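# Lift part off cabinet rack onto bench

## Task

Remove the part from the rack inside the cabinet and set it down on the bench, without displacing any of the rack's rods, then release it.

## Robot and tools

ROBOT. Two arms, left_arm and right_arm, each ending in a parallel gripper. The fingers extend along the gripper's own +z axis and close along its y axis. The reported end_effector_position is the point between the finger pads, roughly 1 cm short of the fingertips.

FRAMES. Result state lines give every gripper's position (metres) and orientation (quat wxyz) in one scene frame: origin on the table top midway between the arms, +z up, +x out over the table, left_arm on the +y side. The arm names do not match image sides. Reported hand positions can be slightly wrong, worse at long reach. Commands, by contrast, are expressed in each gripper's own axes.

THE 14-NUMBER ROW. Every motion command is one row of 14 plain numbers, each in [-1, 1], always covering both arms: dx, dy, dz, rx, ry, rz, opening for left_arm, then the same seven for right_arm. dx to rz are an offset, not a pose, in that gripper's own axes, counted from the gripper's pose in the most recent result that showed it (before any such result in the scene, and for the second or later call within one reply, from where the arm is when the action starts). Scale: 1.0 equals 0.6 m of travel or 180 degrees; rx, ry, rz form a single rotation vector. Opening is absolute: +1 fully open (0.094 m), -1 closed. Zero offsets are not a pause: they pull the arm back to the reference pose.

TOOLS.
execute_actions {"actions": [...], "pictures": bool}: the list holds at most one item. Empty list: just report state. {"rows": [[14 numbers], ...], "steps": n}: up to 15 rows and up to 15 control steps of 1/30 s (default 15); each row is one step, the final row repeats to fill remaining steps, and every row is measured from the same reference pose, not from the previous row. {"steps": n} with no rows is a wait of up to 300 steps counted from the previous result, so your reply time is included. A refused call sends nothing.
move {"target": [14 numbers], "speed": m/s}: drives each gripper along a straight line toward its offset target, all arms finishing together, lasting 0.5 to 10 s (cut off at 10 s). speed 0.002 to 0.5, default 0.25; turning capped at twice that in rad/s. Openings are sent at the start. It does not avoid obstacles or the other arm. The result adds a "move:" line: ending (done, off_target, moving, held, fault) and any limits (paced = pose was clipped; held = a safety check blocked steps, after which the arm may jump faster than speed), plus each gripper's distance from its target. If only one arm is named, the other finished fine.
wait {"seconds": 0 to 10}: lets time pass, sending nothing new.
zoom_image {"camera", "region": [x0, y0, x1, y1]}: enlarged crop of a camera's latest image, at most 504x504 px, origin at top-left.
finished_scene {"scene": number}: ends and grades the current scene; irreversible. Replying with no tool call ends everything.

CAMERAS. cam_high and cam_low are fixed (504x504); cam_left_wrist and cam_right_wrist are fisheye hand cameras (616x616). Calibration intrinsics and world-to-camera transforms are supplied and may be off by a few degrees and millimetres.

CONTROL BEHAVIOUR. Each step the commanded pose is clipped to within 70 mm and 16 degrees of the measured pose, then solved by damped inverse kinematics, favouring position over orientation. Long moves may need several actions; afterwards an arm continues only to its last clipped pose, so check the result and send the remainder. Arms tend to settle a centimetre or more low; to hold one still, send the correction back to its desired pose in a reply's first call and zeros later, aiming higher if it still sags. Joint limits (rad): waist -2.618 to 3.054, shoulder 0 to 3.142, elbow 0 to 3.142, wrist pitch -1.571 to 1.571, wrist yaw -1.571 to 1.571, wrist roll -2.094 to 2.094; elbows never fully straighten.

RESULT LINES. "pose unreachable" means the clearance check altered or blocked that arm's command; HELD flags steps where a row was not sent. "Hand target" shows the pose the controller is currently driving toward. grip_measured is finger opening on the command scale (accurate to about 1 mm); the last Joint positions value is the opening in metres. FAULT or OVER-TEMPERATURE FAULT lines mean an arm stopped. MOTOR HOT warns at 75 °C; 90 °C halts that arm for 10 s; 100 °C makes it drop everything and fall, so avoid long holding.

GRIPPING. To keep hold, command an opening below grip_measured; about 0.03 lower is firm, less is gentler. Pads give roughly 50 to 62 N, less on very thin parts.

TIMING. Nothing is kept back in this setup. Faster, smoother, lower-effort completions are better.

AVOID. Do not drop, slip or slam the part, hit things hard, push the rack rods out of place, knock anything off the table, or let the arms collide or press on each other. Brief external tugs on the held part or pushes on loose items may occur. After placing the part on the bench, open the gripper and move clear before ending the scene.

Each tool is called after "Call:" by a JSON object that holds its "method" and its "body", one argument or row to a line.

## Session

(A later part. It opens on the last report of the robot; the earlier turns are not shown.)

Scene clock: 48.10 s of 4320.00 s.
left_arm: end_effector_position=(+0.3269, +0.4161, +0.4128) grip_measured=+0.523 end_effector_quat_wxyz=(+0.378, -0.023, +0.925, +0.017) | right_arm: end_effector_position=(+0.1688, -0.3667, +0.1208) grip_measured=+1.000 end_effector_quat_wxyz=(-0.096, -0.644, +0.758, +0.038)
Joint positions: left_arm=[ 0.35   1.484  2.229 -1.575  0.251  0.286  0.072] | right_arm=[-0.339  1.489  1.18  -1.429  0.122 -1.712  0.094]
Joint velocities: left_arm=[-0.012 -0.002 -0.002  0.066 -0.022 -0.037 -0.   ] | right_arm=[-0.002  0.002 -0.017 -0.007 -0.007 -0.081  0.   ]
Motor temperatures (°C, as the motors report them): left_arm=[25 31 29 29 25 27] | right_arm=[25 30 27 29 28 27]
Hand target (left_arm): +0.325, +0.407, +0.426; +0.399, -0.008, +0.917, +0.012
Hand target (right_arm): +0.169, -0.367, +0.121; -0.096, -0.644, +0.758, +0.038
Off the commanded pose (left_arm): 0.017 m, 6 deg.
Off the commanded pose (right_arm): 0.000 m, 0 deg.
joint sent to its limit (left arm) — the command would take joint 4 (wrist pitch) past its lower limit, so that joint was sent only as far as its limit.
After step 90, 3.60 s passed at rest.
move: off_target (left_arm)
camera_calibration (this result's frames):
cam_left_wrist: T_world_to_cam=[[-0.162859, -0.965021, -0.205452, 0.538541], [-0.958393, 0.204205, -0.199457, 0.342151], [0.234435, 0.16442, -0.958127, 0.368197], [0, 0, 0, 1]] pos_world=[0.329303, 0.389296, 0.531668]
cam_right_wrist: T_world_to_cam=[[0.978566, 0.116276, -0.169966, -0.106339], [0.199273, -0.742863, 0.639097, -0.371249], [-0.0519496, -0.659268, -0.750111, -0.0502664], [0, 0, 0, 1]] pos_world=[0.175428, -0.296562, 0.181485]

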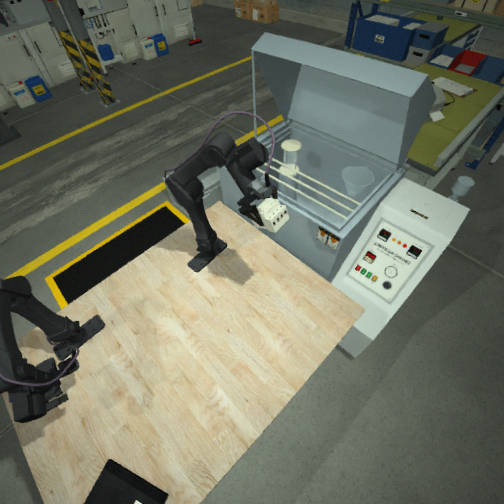

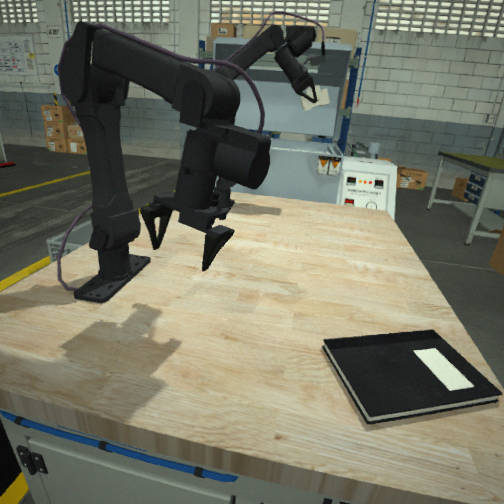

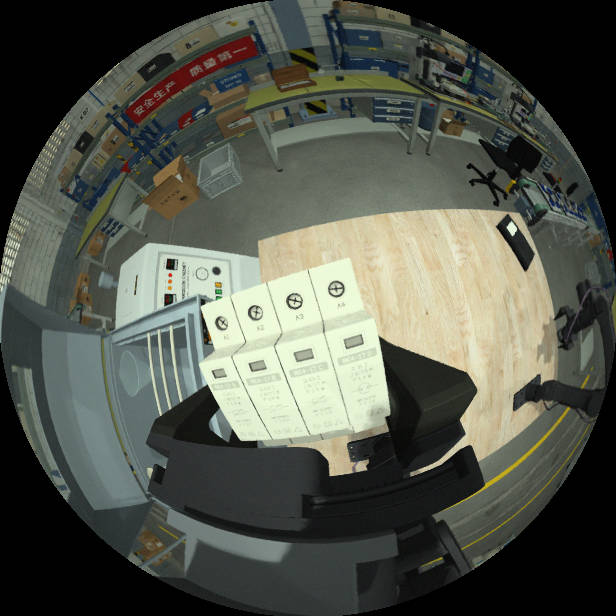

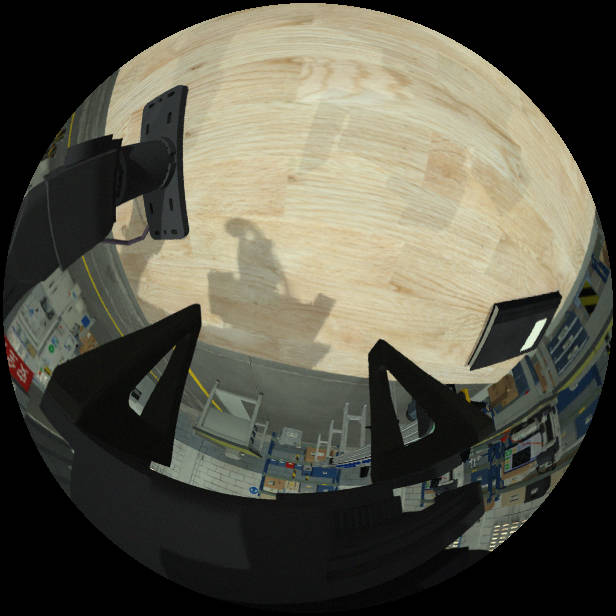

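Call:
{"method": "move", "body": {
  "target": [0.42,-0.16,0.387,0,0.108,0,0.45,0,0,0,0,0,0,1],
  "speed": 0.15
}}

Scene clock: 53.73 s of 4320.00 s.
left_arm: end_effector_position=(+0.2984, +0.3255, +0.0612) grip_measured=+0.523 end_effector_quat_wxyz=(+0.181, -0.026, +0.983, +0.006) | right_arm: end_effector_position=(+0.1688, -0.3667, +0.1208) grip_measured=+1.000 end_effector_quat_wxyz=(-0.096, -0.644, +0.758, +0.038)
Joint positions: left_arm=[-0.126  1.236  0.696 -0.669 -0.035 -0.086  0.072] | right_arm=[-0.339  1.489  1.18  -1.429  0.122 -1.712  0.094]
Joint velocities: left_arm=[-0.002 -0.007 -0.007 -0.007  0.037  0.037 -0.   ] | right_arm=[-0.007 -0.017 -0.012 -0.022  0.007 -0.007  0.   ]
Motor temperatures (°C, as the motors report them): left_arm=[25 31 30 29 25 27] | right_arm=[25 30 27 29 28 27]
Hand target (left_arm): +0.315, +0.325, +0.071; +0.215, -0.028, +0.976, +0.008
Hand target (right_arm): +0.169, -0.367, +0.121; -0.096, -0.644, +0.758, +0.038
Off the commanded pose (left_arm): 0.018 m, 4 deg.
Off the commanded pose (right_arm): 0.000 m, 0 deg.
move: off_target (left_arm)
camera_calibration (this result's frames):
cam_left_wrist: T_world_to_cam=[[-0.224554, -0.970254, -0.0904622, 0.387312], [-0.959831, 0.204201, 0.192423, 0.239623], [-0.168227, 0.130038, -0.977134, 0.185368], [0, 0, 0, 1]] pos_world=[0.348154, 0.302754, 0.170057]
cam_right_wrist: T_world_to_cam=[[0.978566, 0.116276, -0.169966, -0.106339], [0.199273, -0.742863, 0.639097, -0.371249], [-0.0519496, -0.659268, -0.750111, -0.0502664], [0, 0, 0, 1]] pos_world=[0.175428, -0.296562, 0.181485]

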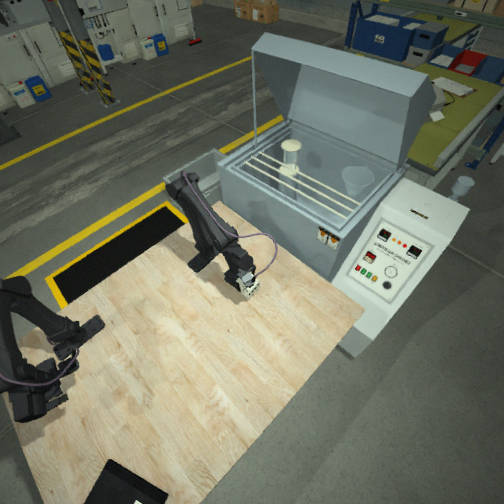

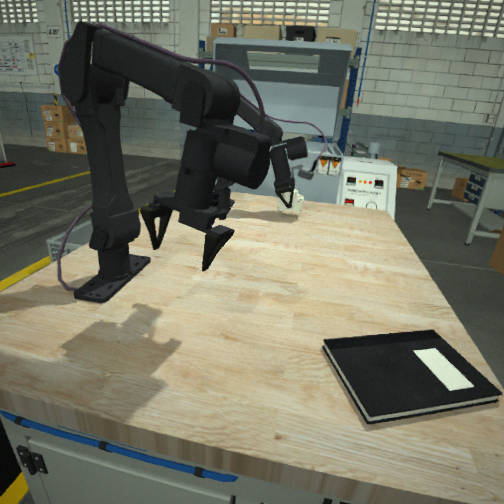

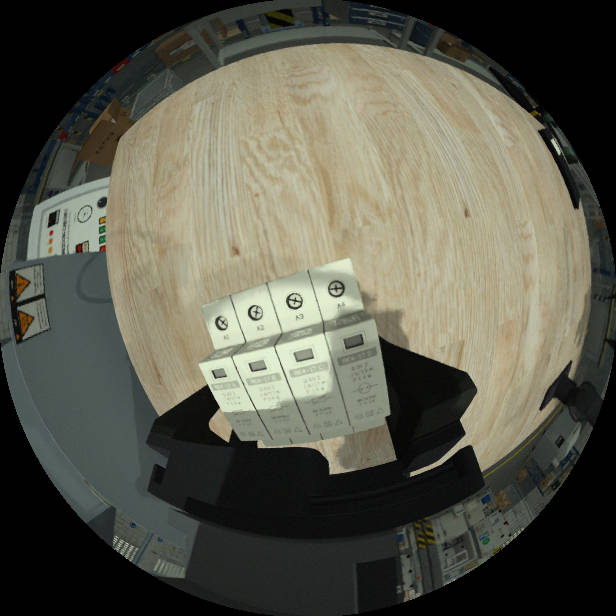

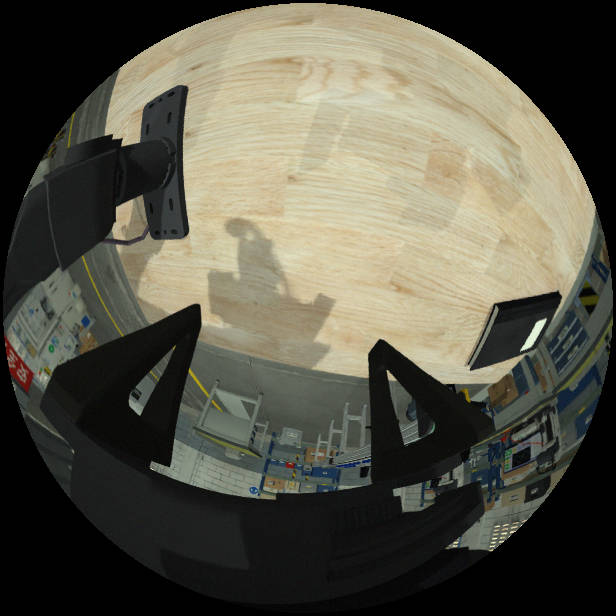

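Lower to about z 0.035.

Call:
{"method": "move", "body": {
  "target": [0.01,0,0.04,0,-0.03,0,0.45,0,0,0,0,0,0,1],
  "speed": 0.03
}}

Call:
{"method": "execute_actions", "body": {
  "actions": [
    {"rows":[[0,0,0,0,0,0,1,0,0,0,0,0,0,1]],"steps":15}
  ],
  "pictures": false
}}

Call:
{"method": "move", "body": {
  "target": [0,0,-0.15,0,0,0,1,0,0,0,0,0,0,1]
}}

Scene clock: 58.53 s of 4320.00 s.
left_arm: end_effector_position=(+0.2931, +0.3257, +0.0325) grip_measured=+0.523 end_effector_quat_wxyz=(+0.200, -0.026, +0.979, +0.004) | right_arm: end_effector_position=(+0.1688, -0.3667, +0.1208) grip_measured=+1.000 end_effector_quat_wxyz=(-0.096, -0.644, +0.758, +0.038)
Joint positions: left_arm=[-0.126  1.227  0.553 -0.495 -0.035 -0.087  0.072] | right_arm=[-0.339  1.489  1.18  -1.429  0.122 -1.712  0.094]
Joint velocities: left_arm=[ 0.007  0.002 -0.022  0.066 -0.051 -0.007 -0.001] | right_arm=[-0.007  0.012 -0.002 -0.007 -0.037  0.007  0.   ]
Motor temperatures (°C, as the motors report them): left_arm=[25 30 30 30 25 27] | right_arm=[25 30 27 29 28 27]
Hand target (left_arm): +0.301, +0.326, +0.037; +0.226, -0.025, +0.974, +0.007
Hand target (right_arm): +0.169, -0.367, +0.121; -0.096, -0.644, +0.758, +0.038
Off the commanded pose (left_arm): 0.009 m, 3 deg.
Off the commanded pose (right_arm): 0.000 m, 0 deg.
After step 90, 0.03 s passed at rest.
move: off_target (left_arm)
camera_calibration (this result's frames):
cam_left_wrist: T_world_to_cam=[[-0.220628, -0.970498, -0.0972476, 0.382835], [-0.966736, 0.204361, 0.15381, 0.243316], [-0.129398, 0.127948, -0.983303, 0.145981], [0, 0, 0, 1]] pos_world=[0.338576, 0.303139, 0.143349]
cam_right_wrist: T_world_to_cam=[[0.978566, 0.116276, -0.169966, -0.106339], [0.199273, -0.742863, 0.639097, -0.371249], [-0.0519496, -0.659268, -0.750111, -0.0502664], [0, 0, 0, 1]] pos_world=[0.175428, -0.296562, 0.181485]

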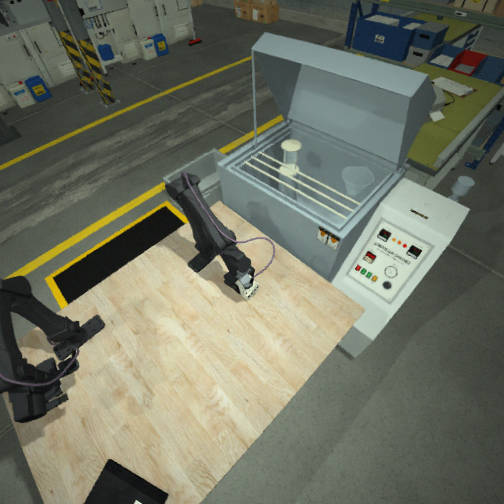

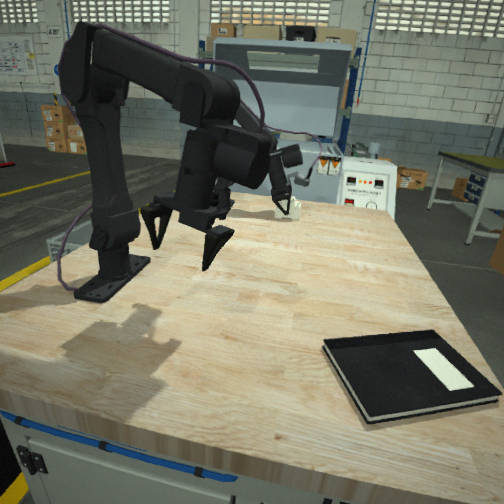

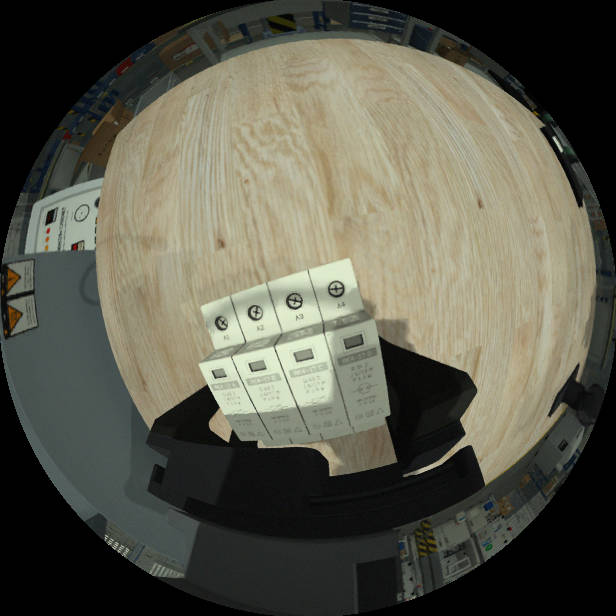

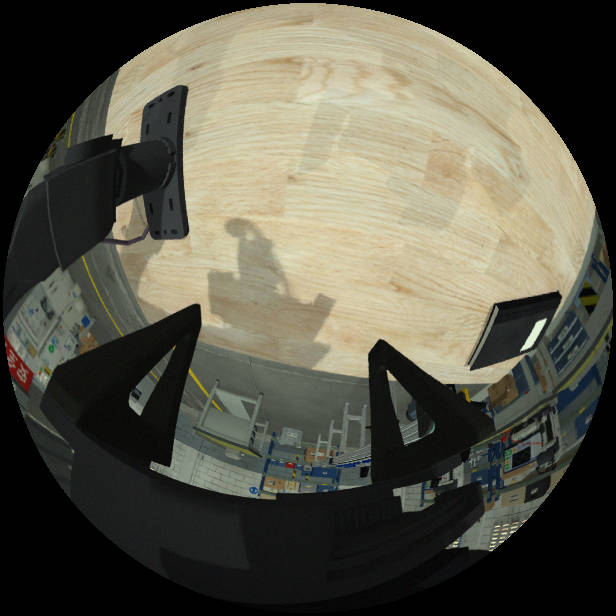

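Scene clock: 59.03 s of 4320.00 s.
left_arm: end_effector_position=(+0.2930, +0.3257, +0.0325) grip_measured=+1.000 end_effector_quat_wxyz=(+0.200, -0.026, +0.979, +0.004) | right_arm: end_effector_position=(+0.1688, -0.3667, +0.1208) grip_measured=+1.000 end_effector_quat_wxyz=(-0.096, -0.644, +0.758, +0.038)
Joint positions: left_arm=[-0.126  1.227  0.553 -0.495 -0.035 -0.087  0.094] | right_arm=[-0.339  1.489  1.18  -1.429  0.122 -1.712  0.094]
Joint velocities: left_arm=[ 0.007 -0.007  0.007  0.007  0.007 -0.037  0.   ] | right_arm=[-0.017 -0.002 -0.007 -0.037  0.007  0.007  0.   ]
Motor temperatures (°C, as the motors report them): left_arm=[25 30 30 30 25 27] | right_arm=[25 30 27 29 28 27]
Hand target (left_arm): +0.293, +0.326, +0.032; +0.200, -0.026, +0.979, +0.004
Hand target (right_arm): +0.169, -0.367, +0.121; -0.096, -0.644, +0.758, +0.038
Off the commanded pose (left_arm): 0.000 m, 0 deg.
Off the commanded pose (right_arm): 0.000 m, 0 deg.
Steps of this call (steps 1 to 15: all 15 steps of this action). Readings (end_effector_position):
1: left_arm (+0.2930, +0.3257, +0.0325) | right_arm (+0.1688, -0.3667, +0.1208)
2: left_arm (+0.2930, +0.3257, +0.0325) | right_arm (+0.1688, -0.3667, +0.1208)
4: left_arm (+0.2930, +0.3257, +0.0325) | right_arm (+0.1688, -0.3667, +0.1208)
8: left_arm (+0.2930, +0.3257, +0.0325) | right_arm (+0.1688, -0.3667, +0.1208)
15: the state above

Scene clock: 60.43 s of 4320.00 s.
left_arm: end_effector_position=(+0.2565, +0.3238, +0.1064) grip_measured=+1.000 end_effector_quat_wxyz=(+0.189, -0.025, +0.982, +0.002) | right_arm: end_effector_position=(+0.1688, -0.3667, +0.1208) grip_measured=+1.000 end_effector_quat_wxyz=(-0.096, -0.644, +0.758, +0.038)
Joint positions: left_arm=[-0.141  0.995  0.744 -0.941 -0.035 -0.1    0.094] | right_arm=[-0.339  1.489  1.18  -1.429  0.122 -1.712  0.094]
Joint velocities: left_arm=[-0.002  0.007 -0.012 -0.022  0.022 -0.007  0.   ] | right_arm=[ 0.007 -0.027 -0.017  0.007  0.007  0.081  0.   ]
Motor temperatures (°C, as the motors report them): left_arm=[25 30 30 29 25 27] | right_arm=[25 30 27 29 28 27]
Hand target (left_arm): +0.257, +0.323, +0.116; +0.200, -0.026, +0.979, +0.004
Hand target (right_arm): +0.169, -0.367, +0.121; -0.096, -0.644, +0.758, +0.038
Off the commanded pose (left_arm): 0.009 m, 1 deg.
Off the commanded pose (right_arm): 0.000 m, 0 deg.
move: done
camera_calibration (this result's frames):
cam_left_wrist: T_world_to_cam=[[-0.225595, -0.970215, -0.0882531, 0.380344], [-0.962347, 0.207829, 0.1752, 0.192423], [-0.15164, 0.124455, -0.980569, 0.220698], [0, 0, 0, 1]] pos_world=[0.304448, 0.301558, 0.216264]
cam_right_wrist: T_world_to_cam=[[0.978566, 0.116276, -0.169966, -0.106339], [0.199273, -0.742863, 0.639097, -0.371249], [-0.0519496, -0.659268, -0.750111, -0.0502664], [0, 0, 0, 1]] pos_world=[0.175428, -0.296562, 0.181485]

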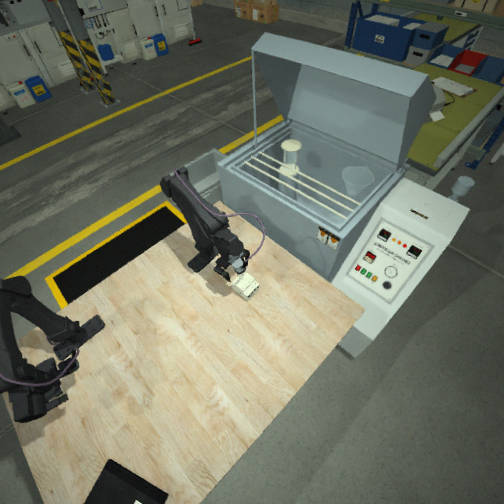

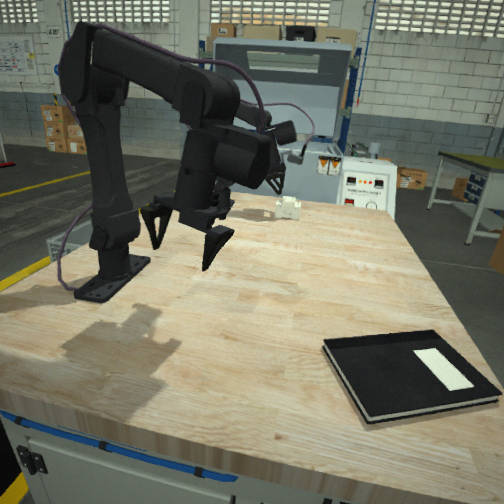

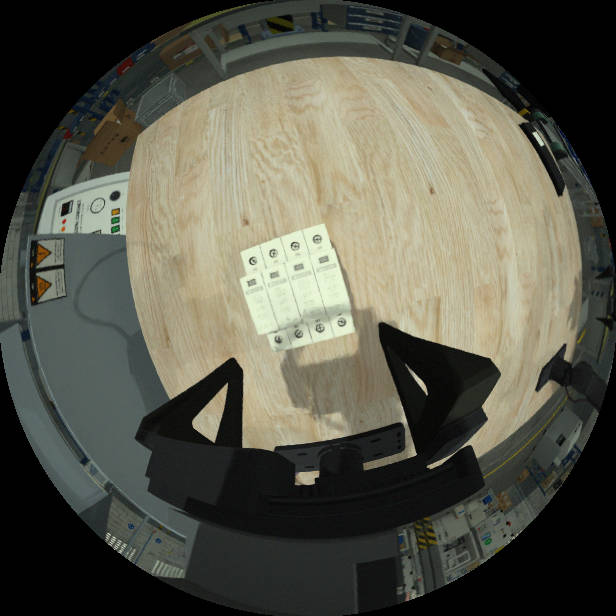

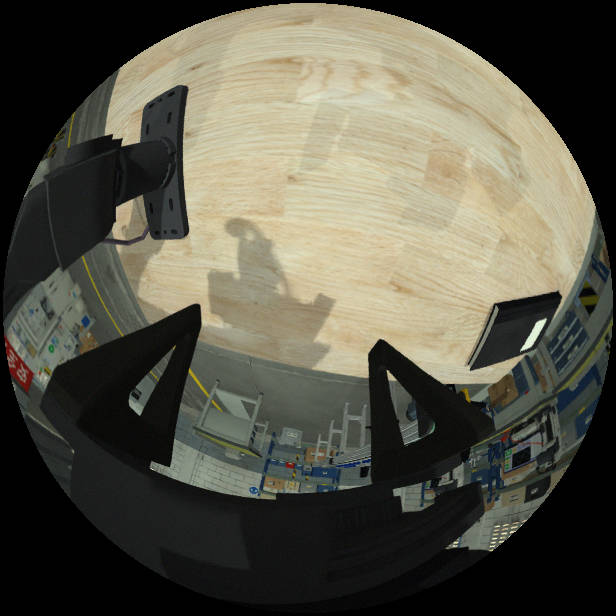

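Call:
{"method": "finished_scene", "body": {
  "scene": 2
}}

The scene is finished: the task was done.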